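## Task

Unscrew the caps from tube 2 and tube 3 and place each one opening-down and level in the cap nest carrying the same number as its tube. Press the blue CYCLE key and keep both caps sitting in their nests until the green lamp lights; the aspirate step happens one time only. After that, screw each cap onto the tube it came from until it will not turn further. Confirm the caps on tubes 1 and 4 are tight and tighten any loose one fully; these two caps must never be removed. Nothing counts if it stays in place only because the robot is holding it. Release everything and move the arm away (resting against READY or its housing is acceptable). To end, with the gripper open, push the green READY key until it goes down; do not press READY if any earlier step was not done correctly.

## Robot and tools

Robot: one six-joint arm (yam_ultra) with a two-finger parallel gripper and one fisheye camera on the wrist, cam_wrist (616x616). Workspace: a decapping station with tubes 1 to 4 placed left to right as seen from the base; a cap tray with nests 1 to 4 in the same order plus an amber lamp (aspirate running) and a green lamp (aspirate finished); one housing holding the blue CYCLE key and the green READY key. Keys must be pushed until they switch. Loose objects may occasionally get a brief push from outside.

Frames: the scene frame has its origin on the table top under the arm base, +z up, +y to the left when facing along +x. The base may sit slightly tilted. The camera optical frame is wrist_camera_optical (+z forward, +x image right, +y image down); approximate fisheye intrinsics K=[[178.842, 0, 303.961], [0, 179.2, 309.665], [0, 0, 1]], D=[-0.005, 0, 0, 0]. The pinch link sits between the pads about 1 cm behind the fingertips; fingers point along its +z and close along its y.

Joint order (used in every command row and every per-joint list in results): shoulder (joint2), elbow (joint3), waist (joint1), wrist pitch (joint4), wrist yaw (joint5), wrist roll (joint6). Trust this order only.

A row is one flat list of 7 numbers, each in [-1, 1]: six scaled joint displacements in the order above, then the gripper opening. Scale: 1.0 equals 1.258 rad for shoulder, 1.238 elbow, 1.202 waist, 2.073 wrist pitch, 2.022 wrist yaw and wrist roll. The opening is absolute, not an offset: +1 fully open, -1 closed; between those, the fingers go to where grip_measured would read that value. Stated joint ranges (rad): waist -2.618 to 3.054, shoulder 0.000 to 3.142, elbow 0.000 to 3.142, wrist pitch -1.571 to 1.571, wrist yaw -1.571 to 1.571, wrist roll -2.094 to 2.094; true ends may differ by up to 0.036.

execute_actions(actions): a list of actions; each action is a list of up to 15 rows, each row applied for one 1/30 s step, the last row repeated to fill 15 steps (0.5 s per action). Joint numbers are offsets from the angles at the start of that action, not from the previous row; for a call's first action that means the angles last reported in this scene. An action asking a joint to go more than 0.036 rad beyond its range is refused; if the first action fails this, or any action is malformed, nothing moves. Requests past a real end stop at the end and the result may say "joint sent to its limit". Empty list = just get state and images.

move(target, speed, blocking): target is one 7-number row; its joint numbers are offsets from the "Joint positions" in the latest result that shows them. All joints travel proportionally, so the gripper curves. speed is rad/s for the joint with the longest travel, 0.01 to 2, default 0.5; paths last 0.5 to 10 s and are cut off after 10 s. Finger values are sent at the start. It does not avoid obstacles; faster moves and targets set deeper past a contact hit and press harder. blocking=false returns after 0.5 s while the arm keeps going; then only wait or stop are accepted until a result shows the move ended. The result adds a "move:" line: end state (done, off_target, moving, held, fault), limits=held or limits=none, and the joint farthest from target.

wait(seconds): 0 to 10; lets time run while the arm holds its command (returns early if a running move ends). stop(): brakes a running move; needs room, more at speed; fingers keep moving. zoom_image(camera, region): camera "cam_wrist", region [x0, y0, x1, y1] in pixels, at most 504 by 504. read_manual(section): licence text only. finished_scene(scene): ends scene 1 or 2 irreversibly and reports success; the next task arrives in its result. Replying without a tool call ends everything.

Results: Joint positions and Joint velocities (rad, rad/s) in joint order, then finger-pad gap (m; 0.094 fully open). Joint targets = angles being driven toward now. grip_measured = opening on the command scale (readings may be off by about 1 mm throughout a scene). "joint command not followed" means the clearance check altered targets. Also watch for FAULT, MOTOR HOT (from 75 °C) and OVER-TEMPERATURE FAULT (90 °C pauses the arm 10 s; 100 °C drops it).

Motion notes: each joint's target is kept within a lead of its measured angle (waist 0.202, shoulder 0.258, elbow 0.238, wrist pitch 0.573, wrist yaw and roll 0.522 rad), and targets are scaled back if they would shift the gripper over 70 mm, so big motions take several actions; send the remainder later. With all-zero offsets the arm can sag; in the first call of each reply command back to the desired angles, then zeros, adding more if a joint stays short. The arm holds its last command while you think.

Gripping: to hold, command about 0.03 below grip_measured (less for a lighter hold). Pads give roughly 50 to 62 N, less on very thin parts, with a brief harder spike on contact. Holding loads heats motors.

Avoid: dropping caps, knocking anything off the table (ends the scene), slamming or pushing hard, and leaving something held by the gripper at the end. Open and retract before pressing READY.

Each tool is called after "Request:" as name([rows], argument=value, ...), one row to a line, values as JSON.

## Session

Request:
execute_actions(actions=[])

Scene clock: 0.00 s.
grip_measured=+1.000
Joint names: [shoulder, elbow, waist, wrist pitch, wrist yaw, wrist roll]
Joint positions: [ 2.041  1.46   0.902 -1.263  1.235  1.452  0.094]
Joint velocities: [-0.017 -0.002 -0.007  0.037  0.081  0.022  0.   ]
Joint targets: [2.026 1.471 0.902 -1.265 1.253 1.454]

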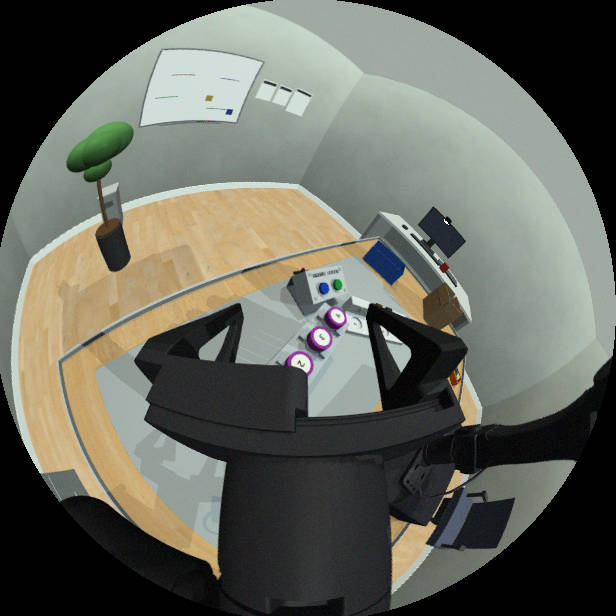

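Request:
move(target=[-0.43,-0.21,-0.75,0.2976,-0.611,-0.718,1], speed=0.6)

Scene clock: 9.00 s.
grip_measured=+1.000
Joint names: [shoulder, elbow, waist, wrist pitch, wrist yaw, wrist roll]
Joint positions: [ 1.526  1.213  0.007 -0.668  0.009  0.005  0.094]
Joint velocities: [-0.017  0.002 -0.002  0.007  0.037 -0.051  0.   ]
Joint targets: [1.500 1.200 0.000 -0.646 -0.001 -0.000]
move: off_target; limits=none; farthest joint: the shoulder, 0.026 radians from its target (0.541 radians at the start)

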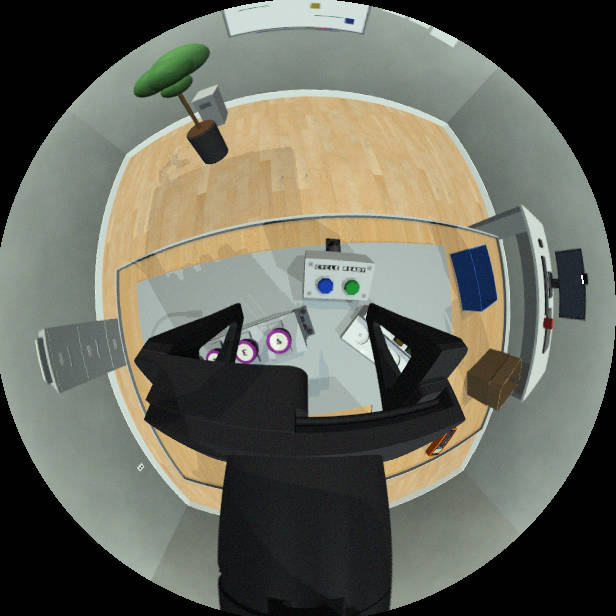

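Request:
move(target=[-0.34,-0.25,0,-0.33,0,0,1], speed=0.6)

Request:
zoom_image(camera="cam_wrist", region=[110,60,510,330])

Scene clock: 13.90 s.
grip_measured=+1.000
Joint names: [shoulder, elbow, waist, wrist pitch, wrist yaw, wrist roll]
Joint positions: [ 1.12   0.914  0.007 -1.34   0.008  0.005  0.094]
Joint velocities: [-0.002 -0.007  0.007 -0.007  0.051 -0.022  0.   ]
Joint targets: [1.098 0.903 0.007 -1.352 0.009 0.005]
move: off_target; limits=none; farthest joint: the shoulder, 0.022 radians from its target (0.428 radians at the start)

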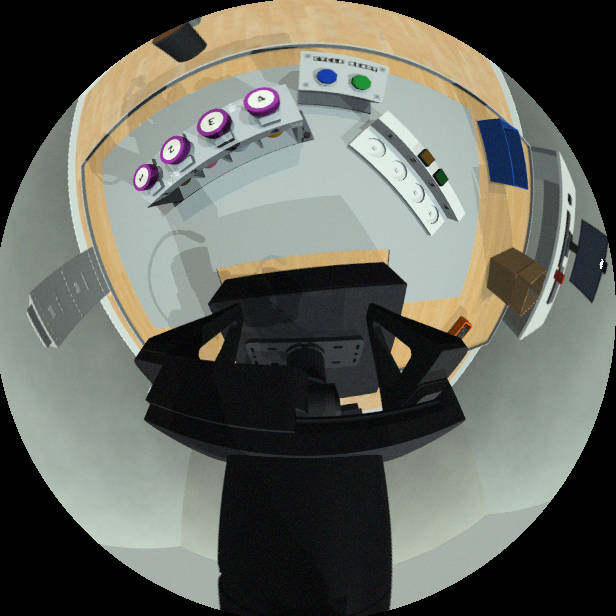

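Region (110, 60, 510, 330) of cam_wrist's 616x616 image, scaled by 1.260, with more detail than that image has; it fills the top 340 rows of this view, and the rest is white.

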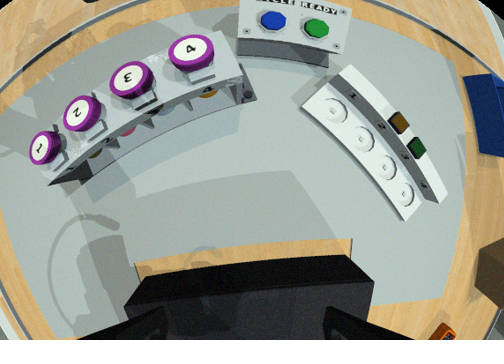

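Request:
move(target=[0.60,0.50,0.327,0.065,0,0,1], speed=0.6)

Scene clock: 28.10 s.
grip_measured=+1.000
Joint names: [shoulder, elbow, waist, wrist pitch, wrist yaw, wrist roll]
Joint positions: [ 1.883  1.493  0.396 -1.218  0.008  0.005  0.094]
Joint velocities: [0.007 0.012 0.002 0.022 0.066 0.081 0.   ]
Joint targets: [1.875 1.534 0.401 -1.205 0.008 0.005]
move: off_target; limits=none; farthest joint: the elbow, 0.040 radians from its target (0.619 radians at the start)

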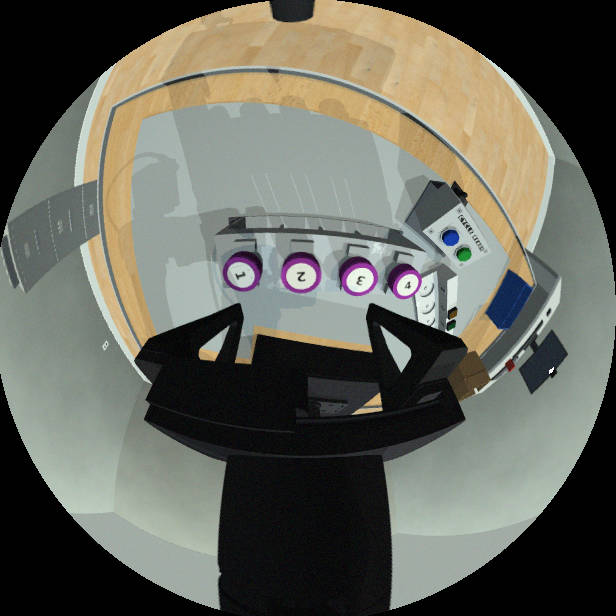

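Request:
move(target=[0.016,-0.035,0.008,0.064,0,0,0.1], speed=0.2)

Request:
move(target=[-0.006,0.01,0,0.005,0,0.777,0.1], speed=1.2)

Scene clock: 33.67 s.
grip_measured=+0.102
Joint names: [shoulder, elbow, waist, wrist pitch, wrist yaw, wrist roll]
Joint positions: [ 1.904  1.461  0.396 -1.103  0.008  0.005  0.052]
Joint velocities: [ 0.012 -0.007 -0.002  0.037  0.022  0.007 -0.   ]
Joint targets: [1.903 1.449 0.406 -1.085 0.008 0.005]
move: done; limits=none; farthest joint: the wrist pitch, 0.018 radians from its target (0.132 radians at the start)

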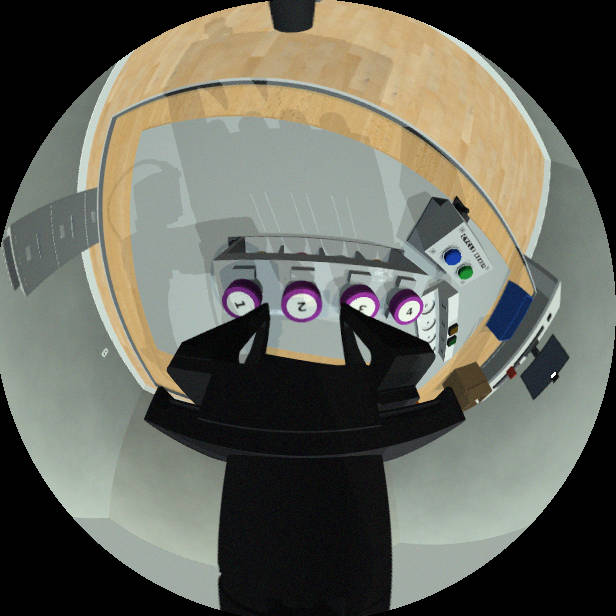

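Scene clock: 35.97 s.
grip_measured=+0.102
Joint names: [shoulder, elbow, waist, wrist pitch, wrist yaw, wrist roll]
Joint positions: [ 1.904  1.461  0.396 -1.103  0.008  1.57   0.052]
Joint velocities: [-0.017 -0.017 -0.002  0.007 -0.125 -0.037  0.   ]
Joint targets: [1.896 1.473 0.396 -1.093 0.008 1.576]
move: done; limits=none; farthest joint: the elbow, 0.013 radians from its target (0.013 radians at the start)

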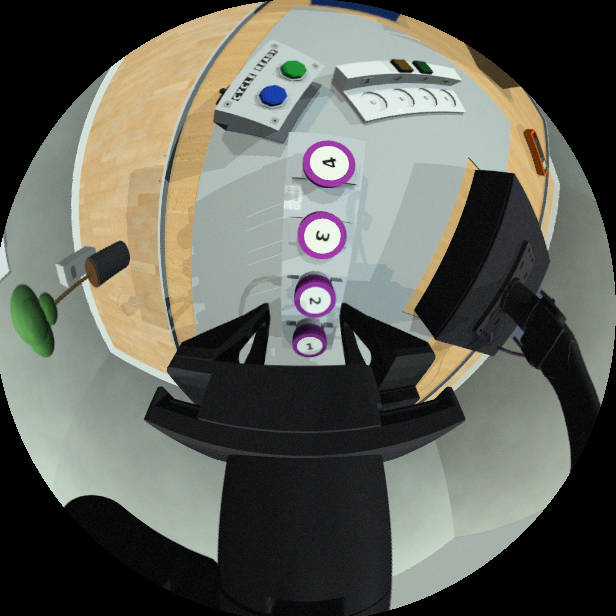

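Request:
zoom_image(camera="cam_wrist", region=[200,120,440,360])

Region (200, 120, 440, 360) of cam_wrist's 616x616 image, scaled by 2.100, with more detail than that image has.

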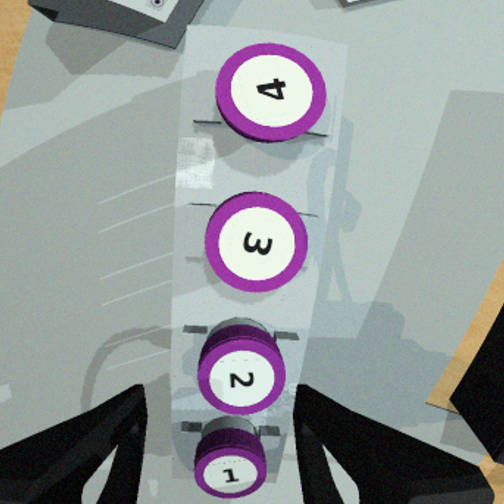

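Request:
move(target=[0.032,-0.029,0.014,0.013,0,0,0.1], speed=0.1)

Request:
zoom_image(camera="cam_wrist", region=[200,140,440,380])

Scene clock: 45.90 s.
grip_measured=+0.102
Joint names: [shoulder, elbow, waist, wrist pitch, wrist yaw, wrist roll]
Joint positions: [ 1.946  1.436  0.403 -1.088  0.008  1.571  0.052]
Joint velocities: [ 0.002  0.017 -0.007  0.037  0.095  0.051 -0.001]
Joint targets: [1.944 1.425 0.413 -1.076 0.008 1.570]
move: done; limits=none; farthest joint: the wrist pitch, 0.012 radians from its target (0.027 radians at the start)

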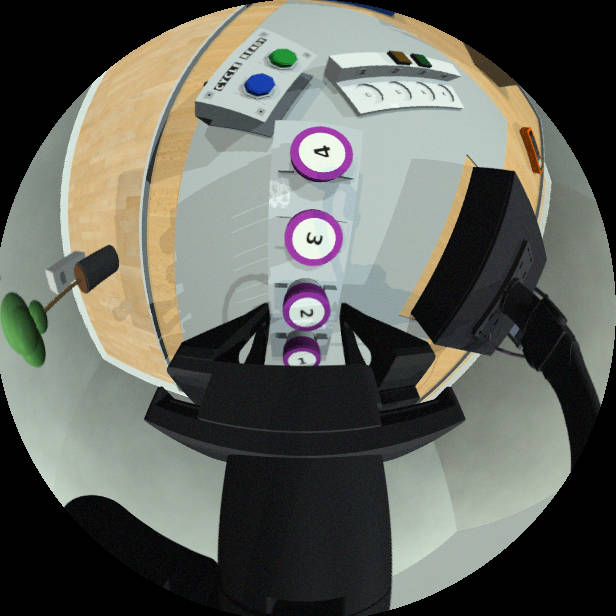

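Region (200, 140, 440, 380) of cam_wrist's 616x616 image, scaled by 2.100, with more detail than that image has.

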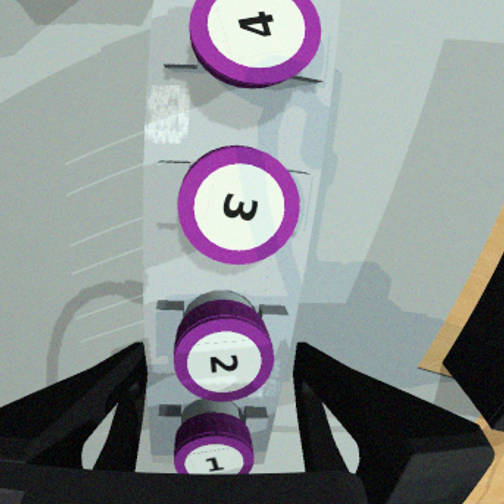

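Request:
move(target=[0.003,-0.026,0,0.019,0,0.22,0.1], speed=0.4)

Request:
move(target=[0,0,0,0,0,0,-0.3])

Scene clock: 53.87 s.
grip_measured=+0.102
Joint names: [shoulder, elbow, waist, wrist pitch, wrist yaw, wrist roll]
Joint positions: [ 1.946  1.417  0.403 -1.056  0.008  2.01   0.052]
Joint velocities: [-0.012 -0.002  0.007 -0.037 -0.022  0.022 -0.001]
Joint targets: [1.950 1.403 0.403 -1.048 0.008 2.016]
move: done; limits=none; farthest joint: the elbow, 0.013 radians from its target (0.032 radians at the start)

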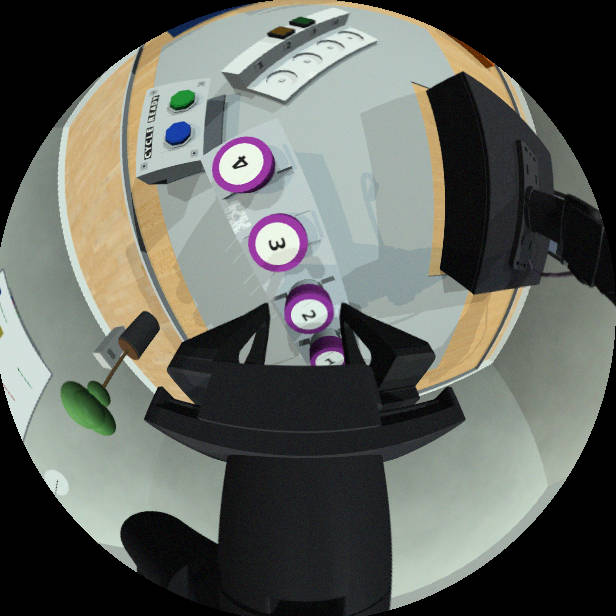

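Scene clock: 54.37 s.
grip_measured=-0.294
Joint names: [shoulder, elbow, waist, wrist pitch, wrist yaw, wrist roll]
Joint positions: [ 1.947  1.417  0.403 -1.066  0.003  2.01   0.033]
Joint velocities: [-0.012  0.007 -0.002  0.037 -0.022 -0.037  0.   ]
Joint targets: [1.946 1.417 0.403 -1.056 0.008 2.010]
move: done; limits=none; farthest joint: the wrist pitch, 0.010 radians from its target (0.000 radians at the start)

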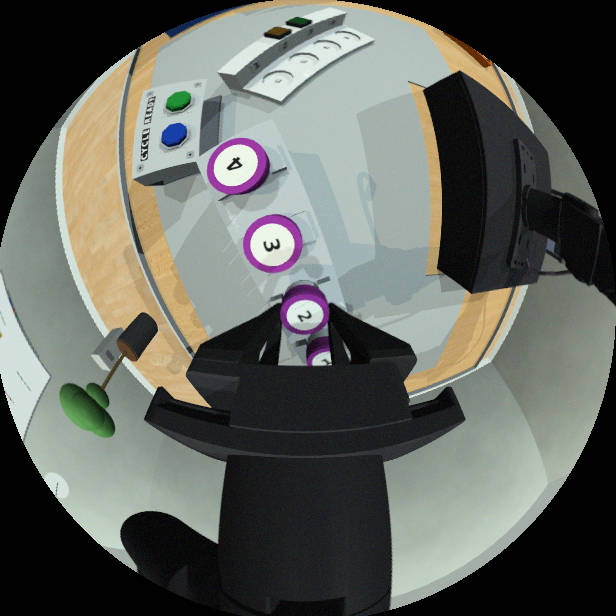

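Gripped. Unscrew, with slight upward bias.

Request:
move(target=[0,0.012,0,0,0,-1,-0.33], speed=1)

Request:
move(target=[0,0.025,0,0,0,-1,-0.33], speed=1)

Scene clock: 60.13 s.
grip_measured=-0.316
Joint names: [shoulder, elbow, waist, wrist pitch, wrist yaw, wrist roll]
Joint positions: [ 1.947  1.417  0.403 -1.074  0.009  0.001  0.032]
Joint velocities: [-0.012 -0.007  0.012 -0.007 -0.051 -0.037 -0.001]
Joint targets: [1.947 1.432 0.403 -1.066 0.003 -0.012]
move: done; limits=none; farthest joint: the elbow, 0.015 radians from its target (0.015 radians at the start)

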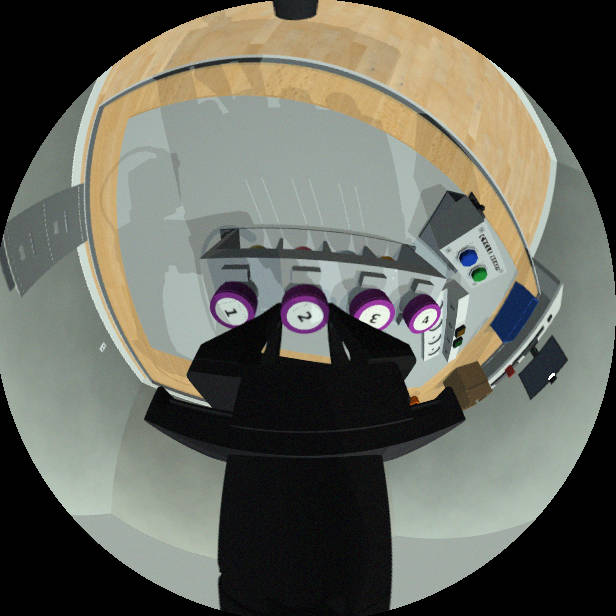

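Scene clock: 63.10 s.
grip_measured=-0.316
Joint names: [shoulder, elbow, waist, wrist pitch, wrist yaw, wrist roll]
Joint positions: [ 1.947  1.418  0.403 -1.071  0.013 -2.     0.032]
Joint velocities: [-0.002  0.002 -0.017 -0.051  0.022  0.037 -0.001]
Joint targets: [1.947 1.448 0.403 -1.075 0.009 -2.021]
move: off_target; limits=none; farthest joint: the elbow, 0.030 radians from its target (0.031 radians at the start)

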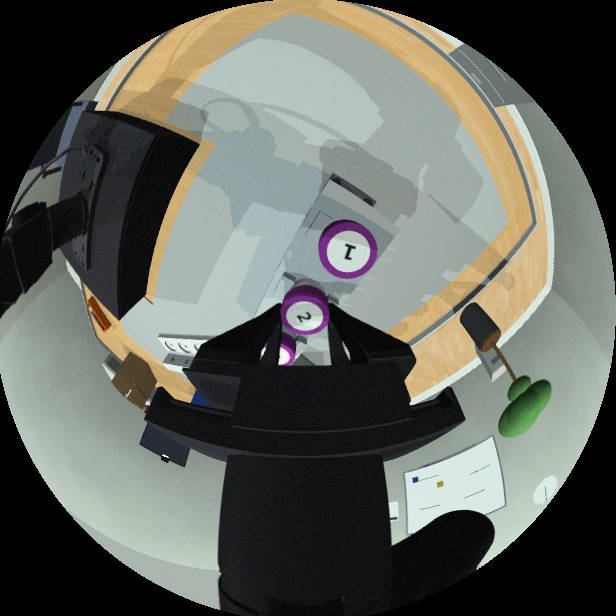

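Request:
move(target=[0,0.01,0,0,0,0,-0.16])

Request:
move(target=[0,0.01,0,0,0,1,-0.16], speed=2)

Request:
move(target=[0,0.01,0,0,0,1,-0.16], speed=2)

Request:
move(target=[0,0.03,0,0,0,0,-0.345])

Request:
move(target=[0,0.034,0,0,0,-1,-0.345], speed=1.5)

Request:
move(target=[0,0.034,0,0,0,-1,-0.345], speed=1.5)

Scene clock: 67.83 s.
grip_measured=-0.162
Joint names: [shoulder, elbow, waist, wrist pitch, wrist yaw, wrist roll]
Joint positions: [ 1.949  1.418  0.403 -1.071  0.014 -2.     0.039]
Joint velocities: [ 0.002  0.002 -0.007  0.007 -0.022 -0.037 -0.001]
Joint targets: [1.947 1.431 0.403 -1.071 0.013 -2.000]
move: done; limits=none; farthest joint: the elbow, 0.012 radians from its target (0.012 radians at the start)

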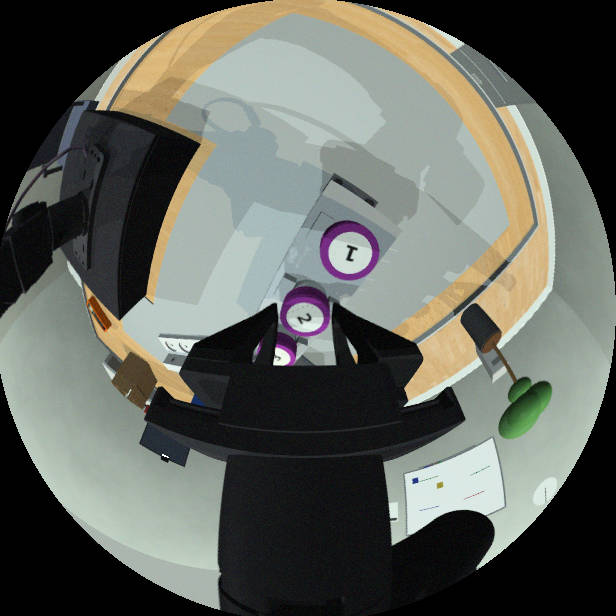

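Scene clock: 70.03 s.
grip_measured=-0.162
Joint names: [shoulder, elbow, waist, wrist pitch, wrist yaw, wrist roll]
Joint positions: [ 1.949  1.418  0.403 -1.071  0.014  0.016  0.039]
Joint velocities: [-0.027  0.007  0.002  0.022  0.007 -0.007 -0.   ]
Joint targets: [1.949 1.431 0.403 -1.071 0.014 0.022]
move: done; limits=none; farthest joint: the elbow, 0.012 radians from its target (0.012 radians at the start)

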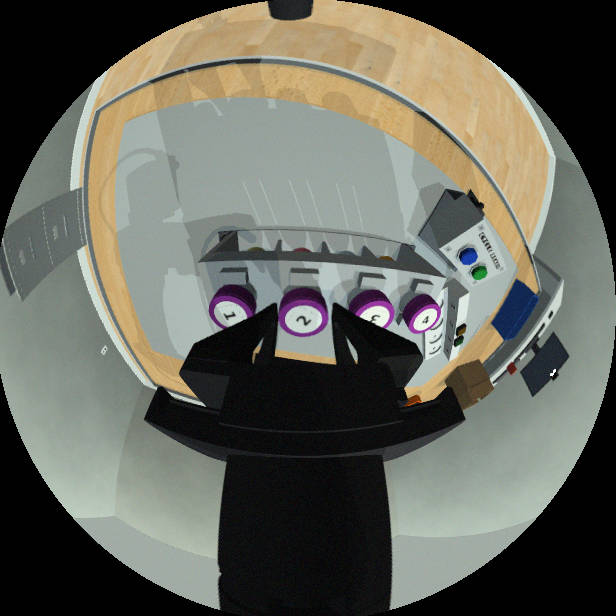

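Scene clock: 72.23 s.
grip_measured=-0.162
Joint names: [shoulder, elbow, waist, wrist pitch, wrist yaw, wrist roll]
Joint positions: [ 1.949  1.418  0.403 -1.071  0.014  2.032  0.039]
Joint velocities: [-0.002 -0.007 -0.002 -0.037 -0.139  0.051 -0.   ]
Joint targets: [1.949 1.431 0.403 -1.071 0.014 2.038]
move: done; limits=none; farthest joint: the elbow, 0.012 radians from its target (0.012 radians at the start)

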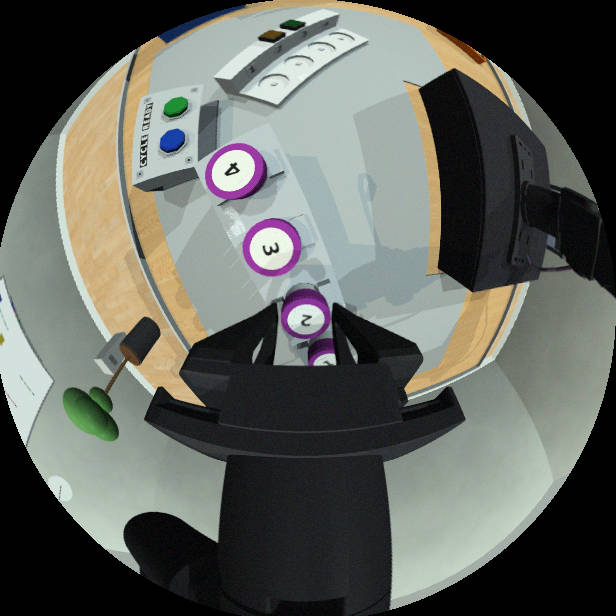

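Scene clock: 72.93 s.
grip_measured=-0.316
Joint names: [shoulder, elbow, waist, wrist pitch, wrist yaw, wrist roll]
Joint positions: [ 1.949  1.418  0.403 -1.071  0.012  2.032  0.032]
Joint velocities: [-0.002 -0.007  0.007 -0.007  0.051 -0.051  0.   ]
Joint targets: [1.949 1.455 0.403 -1.071 0.014 2.032]
move: off_target; limits=none; farthest joint: the elbow, 0.037 radians from its target (0.037 radians at the start)

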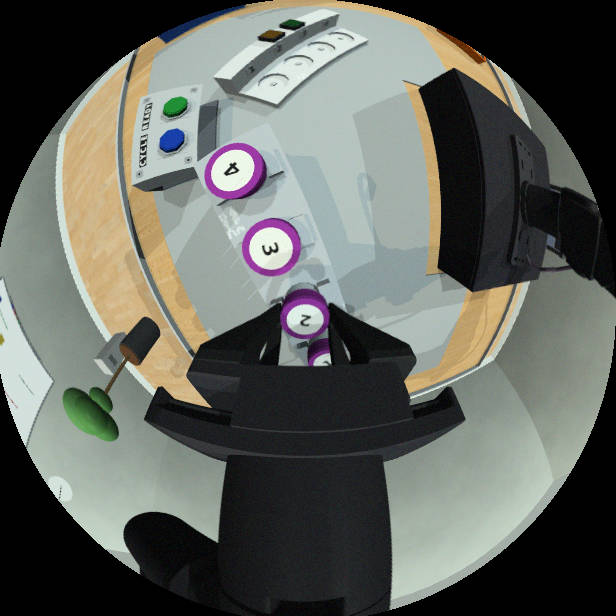

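Scene clock: 75.37 s.
grip_measured=-0.316
Joint names: [shoulder, elbow, waist, wrist pitch, wrist yaw, wrist roll]
Joint positions: [ 1.949  1.422  0.403 -1.07   0.009  0.017  0.032]
Joint velocities: [-0.017 -0.007  0.012 -0.066 -0.037 -0.007 -0.001]
Joint targets: [1.949 1.460 0.403 -1.071 0.012 0.010]
move: off_target; limits=none; farthest joint: the elbow, 0.038 radians from its target (0.042 radians at the start)

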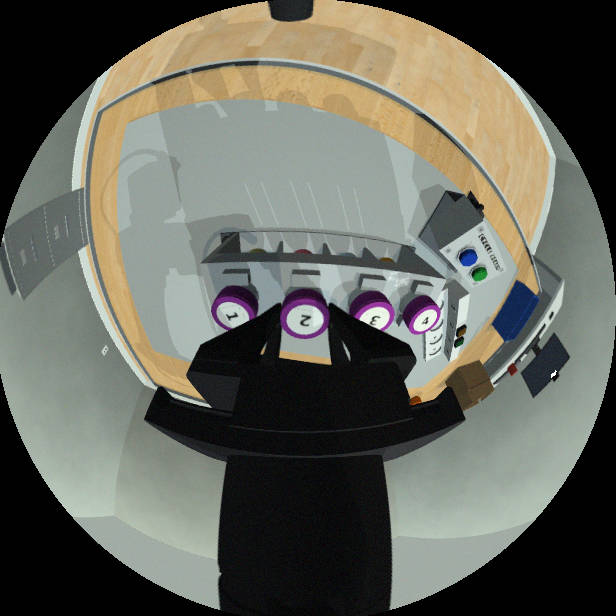

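Scene clock: 77.80 s.
grip_measured=-0.316
Joint names: [shoulder, elbow, waist, wrist pitch, wrist yaw, wrist roll]
Joint positions: [ 1.949  1.426  0.403 -1.078  0.002 -1.998  0.032]
Joint velocities: [ 0.002 -0.002 -0.017 -0.007 -0.081 -0.037 -0.001]
Joint targets: [1.949 1.464 0.403 -1.070 0.009 -2.005]
move: off_target; limits=none; farthest joint: the elbow, 0.038 radians from its target (0.042 radians at the start)

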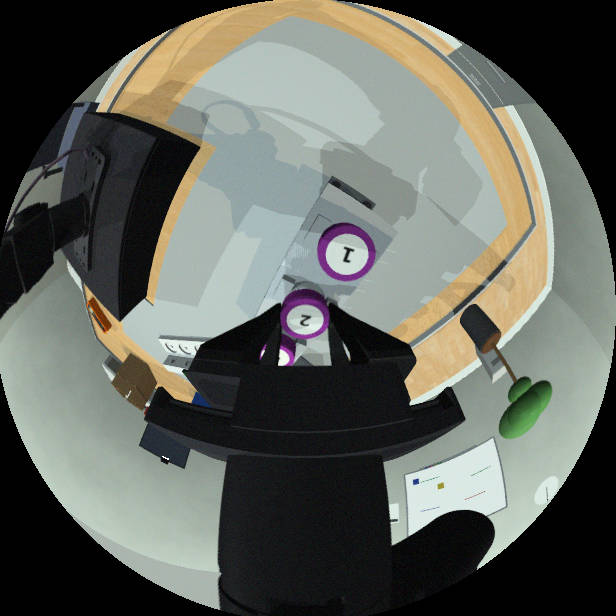

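Test lift ~5mm.

Request:
move(target=[-0.016,0.048,0,-0.016,0,0,-0.345], speed=0.08)

Scene clock: 82.00 s.
grip_measured=-0.316
Joint names: [shoulder, elbow, waist, wrist pitch, wrist yaw, wrist roll]
Joint positions: [ 1.949  1.446  0.403 -1.103  0.002 -1.999  0.032]
Joint velocities: [ 0.002 -0.012 -0.002 -0.022  0.022 -0.007 -0.001]
Joint targets: [1.929 1.486 0.403 -1.111 0.002 -1.999]
move: off_target; limits=none; farthest joint: the elbow, 0.039 radians from its target (0.060 radians at the start)

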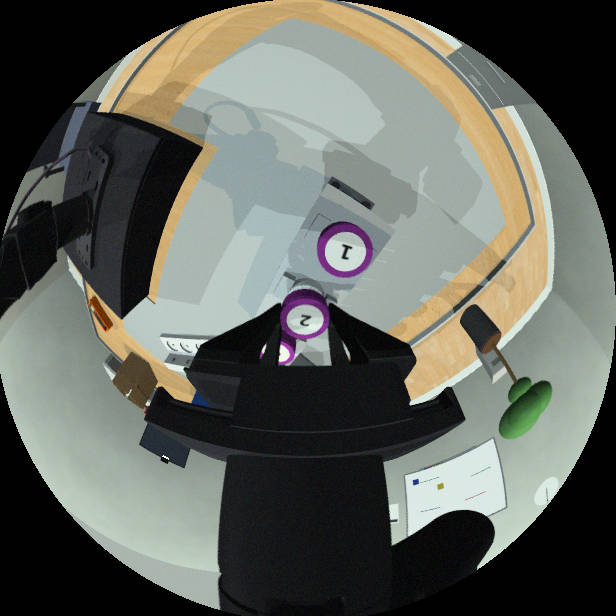

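Request:
move(target=[-0.04,0.133,0,-0.077,0,0,-0.345], speed=0.2)

Request:
move(target=[-0.01,0.02,-0.70,0,0,0.99,-0.345], speed=1.2)

Request:
move(target=[0.028,-0.27,0,0.182,0,0,-0.345], speed=0.3)

Scene clock: 92.60 s.
grip_measured=-0.316
Joint names: [shoulder, elbow, waist, wrist pitch, wrist yaw, wrist roll]
Joint positions: [ 1.924  1.578  0.403 -1.241  0.002 -1.999  0.032]
Joint velocities: [-0.002 -0.002 -0.012 -0.051 -0.037 -0.007  0.   ]
Joint targets: [1.899 1.611 0.403 -1.263 0.002 -1.999]
move: off_target; limits=none; farthest joint: the elbow, 0.032 radians from its target (0.164 radians at the start)

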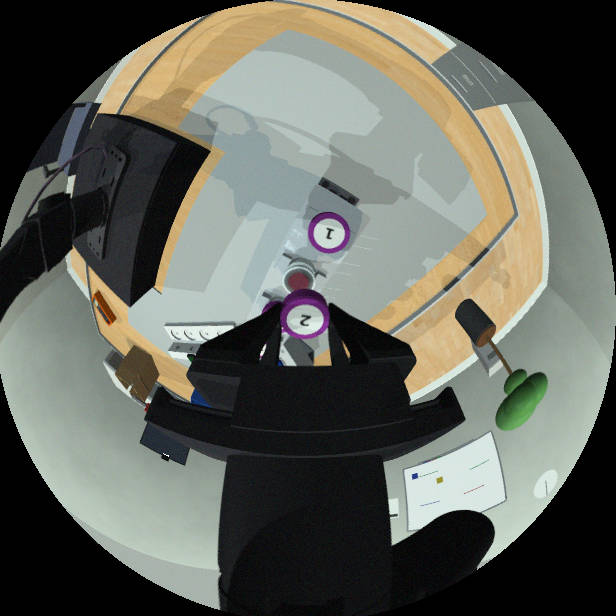

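Scene clock: 95.27 s.
grip_measured=-0.316
Joint names: [shoulder, elbow, waist, wrist pitch, wrist yaw, wrist roll]
Joint positions: [ 1.924  1.578 -0.435 -1.241  0.004 -0.003  0.032]
Joint velocities: [-0.017  0.002  0.002 -0.007  0.007 -0.007 -0.001]
Joint targets: [1.911 1.603 -0.438 -1.241 0.002 0.003]
move: off_target; limits=none; farthest joint: the elbow, 0.024 radians from its target (0.024 radians at the start)

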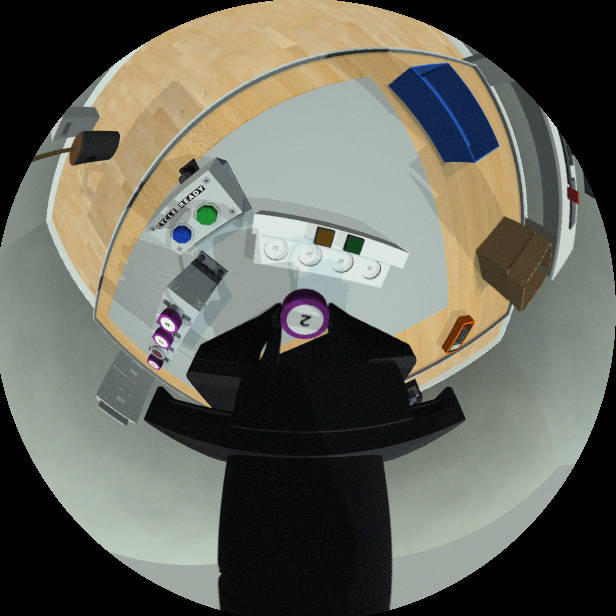

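Scene clock: 97.23 s.
grip_measured=-0.316
Joint names: [shoulder, elbow, waist, wrist pitch, wrist yaw, wrist roll]
Joint positions: [ 1.961  1.254 -0.435 -0.882  0.004 -0.003  0.032]
Joint velocities: [ 0.002  0.012  0.002 -0.007 -0.066  0.037 -0.   ]
Joint targets: [1.959 1.244 -0.435 -0.864 0.004 -0.003]
move: done; limits=none; farthest joint: the wrist pitch, 0.018 radians from its target (0.377 radians at the start)

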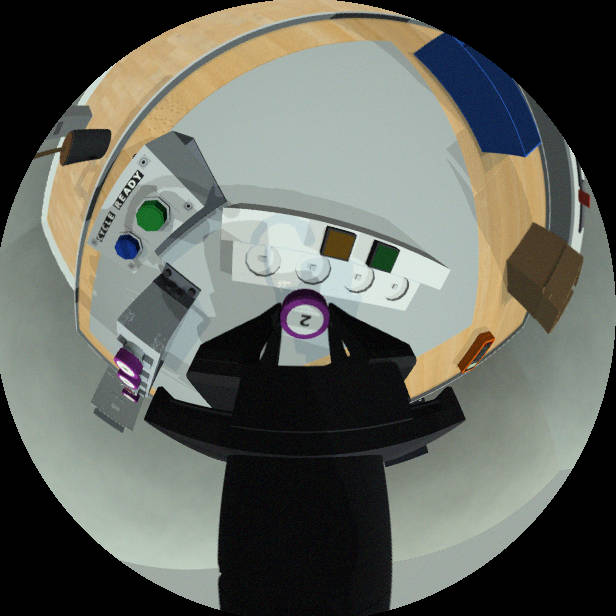

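Request:
move(target=[-0.005,0.01,-0.025,0,0,0.78,-0.345], speed=1.5)

Request:
zoom_image(camera="cam_wrist", region=[200,140,440,380])

Scene clock: 102.10 s.
grip_measured=-0.316
Joint names: [shoulder, elbow, waist, wrist pitch, wrist yaw, wrist roll]
Joint positions: [ 1.961  1.254 -0.453 -0.881  0.004  1.568  0.032]
Joint velocities: [-0.017 -0.022 -0.012 -0.037  0.022  0.007  0.001]
Joint targets: [1.955 1.267 -0.465 -0.882 0.004 1.574]
move: done; limits=none; farthest joint: the waist, 0.012 radians from its target (0.030 radians at the start)

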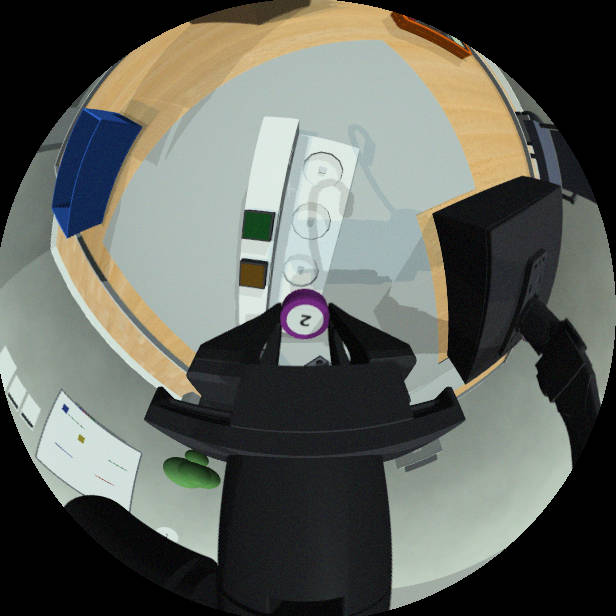

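Region (200, 140, 440, 380) of cam_wrist's 616x616 image, scaled by 2.100, with more detail than that image has.

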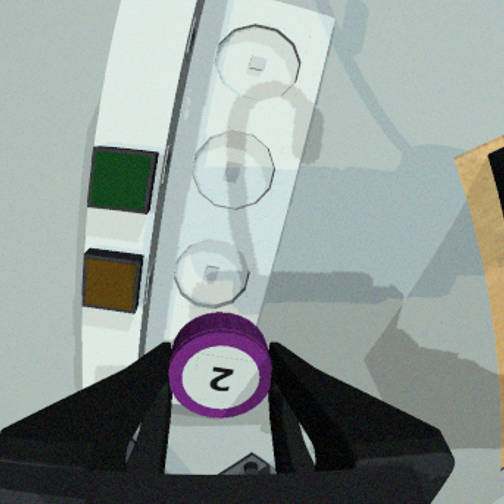

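Request:
move(target=[0.072,-0.045,-0.014,0.073,0,0,-0.345], speed=0.15)

Request:
zoom_image(camera="cam_wrist", region=[230,200,390,360])

Request:
move(target=[-0.008,0.01,0,0,0,-0.66,-0.345], speed=1.5)

Request:
zoom_image(camera="cam_wrist", region=[230,200,390,360])

Scene clock: 108.73 s.
grip_measured=-0.316
Joint names: [shoulder, elbow, waist, wrist pitch, wrist yaw, wrist roll]
Joint positions: [ 2.051  1.213 -0.459 -0.742  0.004  1.569  0.032]
Joint velocities: [-0.002 -0.002  0.012 -0.037  0.007 -0.007 -0.001]
Joint targets: [2.052 1.199 -0.470 -0.730 0.004 1.568]
move: done; limits=none; farthest joint: the elbow, 0.014 radians from its target (0.056 radians at the start)

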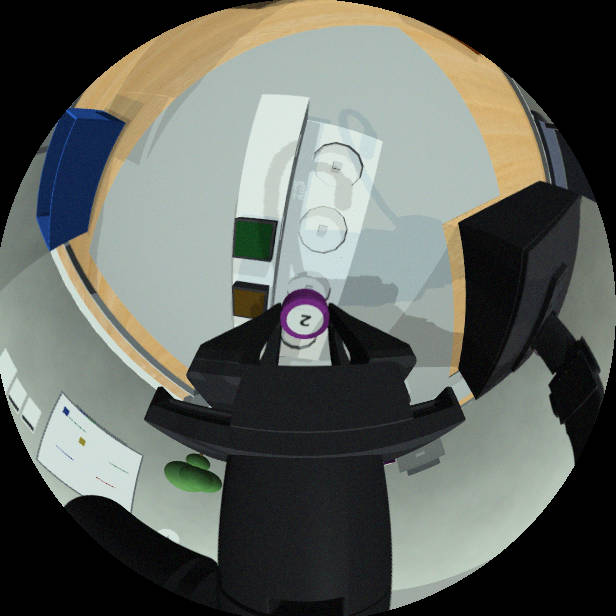

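Region (230, 200, 390, 360) of cam_wrist's 616x616 image, scaled by 3.150, with more detail than that image has.

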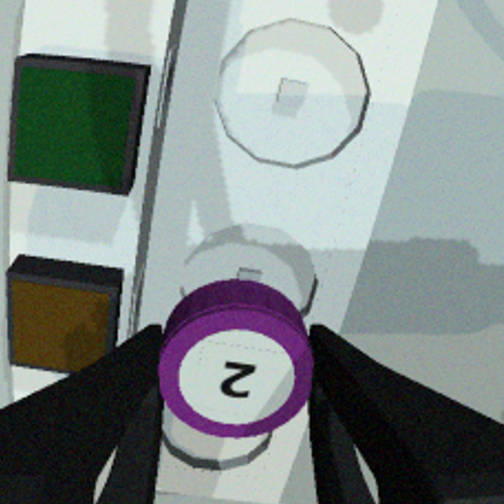

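Scene clock: 110.70 s.
grip_measured=-0.316
Joint names: [shoulder, elbow, waist, wrist pitch, wrist yaw, wrist roll]
Joint positions: [ 2.051  1.213 -0.459 -0.742  0.004  0.239  0.032]
Joint velocities: [ 0.002 -0.002 -0.017  0.007 -0.066 -0.051 -0.   ]
Joint targets: [2.041 1.225 -0.459 -0.742 0.004 0.234]
move: done; limits=none; farthest joint: the elbow, 0.013 radians from its target (0.013 radians at the start)

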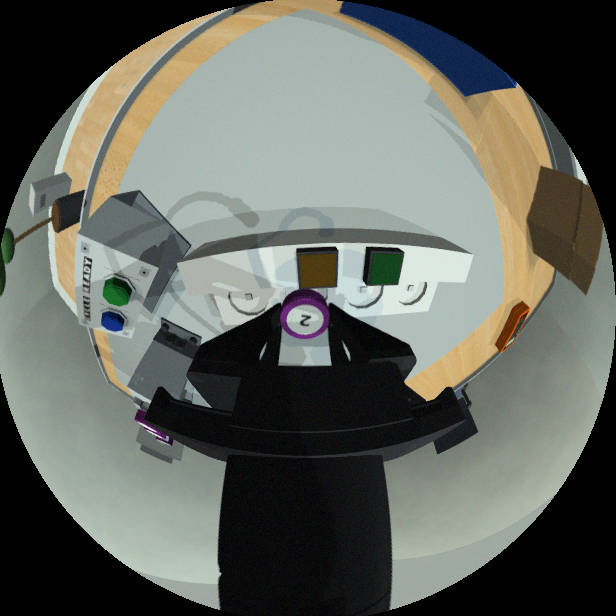

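Region (230, 200, 390, 360) of cam_wrist's 616x616 image, scaled by 3.150, with more detail than that image has.

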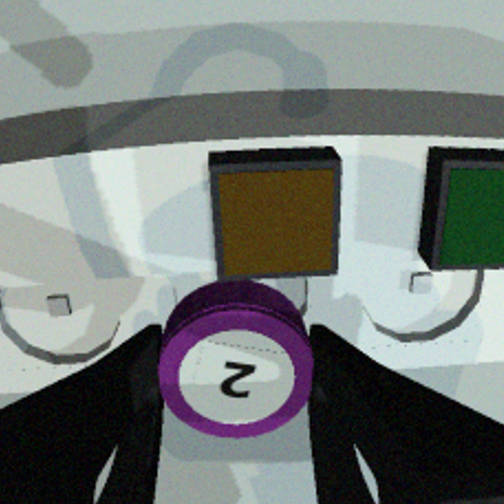

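Request:
move(target=[0.033,-0.03,0,0.027,0,-0.04,-0.345], speed=0.08)

Request:
zoom_image(camera="cam_wrist", region=[200,220,420,380])

Scene clock: 120.53 s.
grip_measured=-0.316
Joint names: [shoulder, elbow, waist, wrist pitch, wrist yaw, wrist roll]
Joint positions: [ 2.092  1.189 -0.459 -0.704  0.004  0.164  0.032]
Joint velocities: [-0.007 -0.002 -0.007  0.007  0.037  0.007 -0.   ]
Joint targets: [2.093 1.175 -0.459 -0.686 0.004 0.159]
move: done; limits=none; farthest joint: the wrist pitch, 0.018 radians from its target (0.056 radians at the start)

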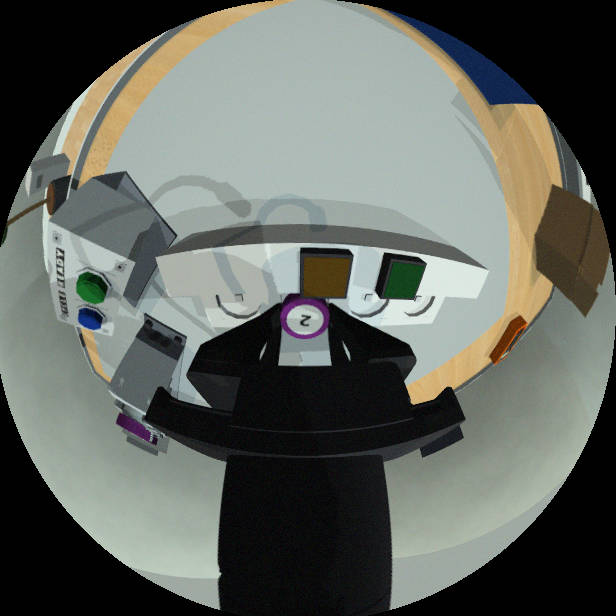

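Region (200, 220, 420, 380) of cam_wrist's 616x616 image, scaled by 2.291, with more detail than that image has; it fills the top 367 rows of this view, and the rest is white.

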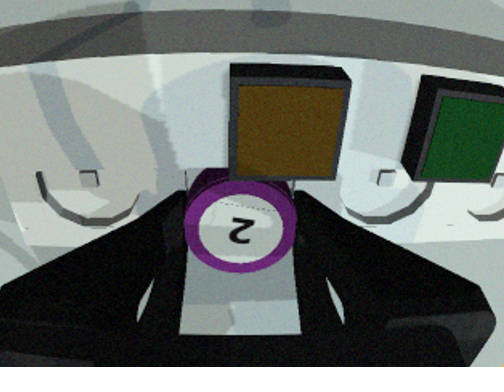

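Request:
move(target=[0.017,-0.02,0,0.026,0,0,-0.345], speed=0.04)

Request:
zoom_image(camera="cam_wrist", region=[200,220,420,380])

Scene clock: 125.60 s.
grip_measured=-0.316
Joint names: [shoulder, elbow, waist, wrist pitch, wrist yaw, wrist roll]
Joint positions: [ 2.108  1.189 -0.459 -0.674  0.004  0.163  0.032]
Joint velocities: [ 0.002  0.012 -0.012  0.007 -0.022  0.066 -0.   ]
Joint targets: [2.114 1.164 -0.459 -0.650 0.003 0.164]
move: off_target; limits=none; farthest joint: the elbow, 0.025 radians from its target (0.025 radians at the start)

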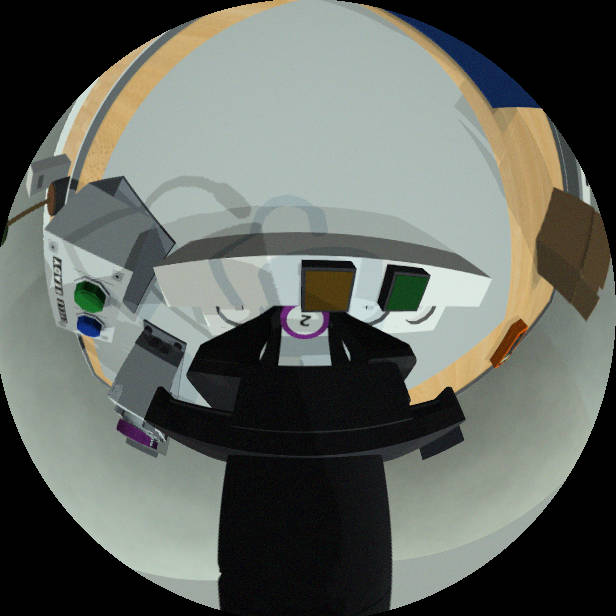

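Region (200, 220, 420, 380) of cam_wrist's 616x616 image, scaled by 2.291, with more detail than that image has; it fills the top 367 rows of this view, and the rest is white.

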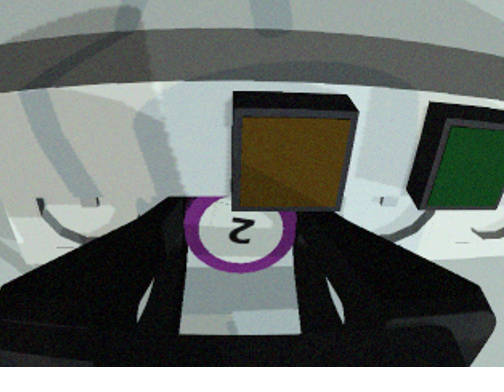

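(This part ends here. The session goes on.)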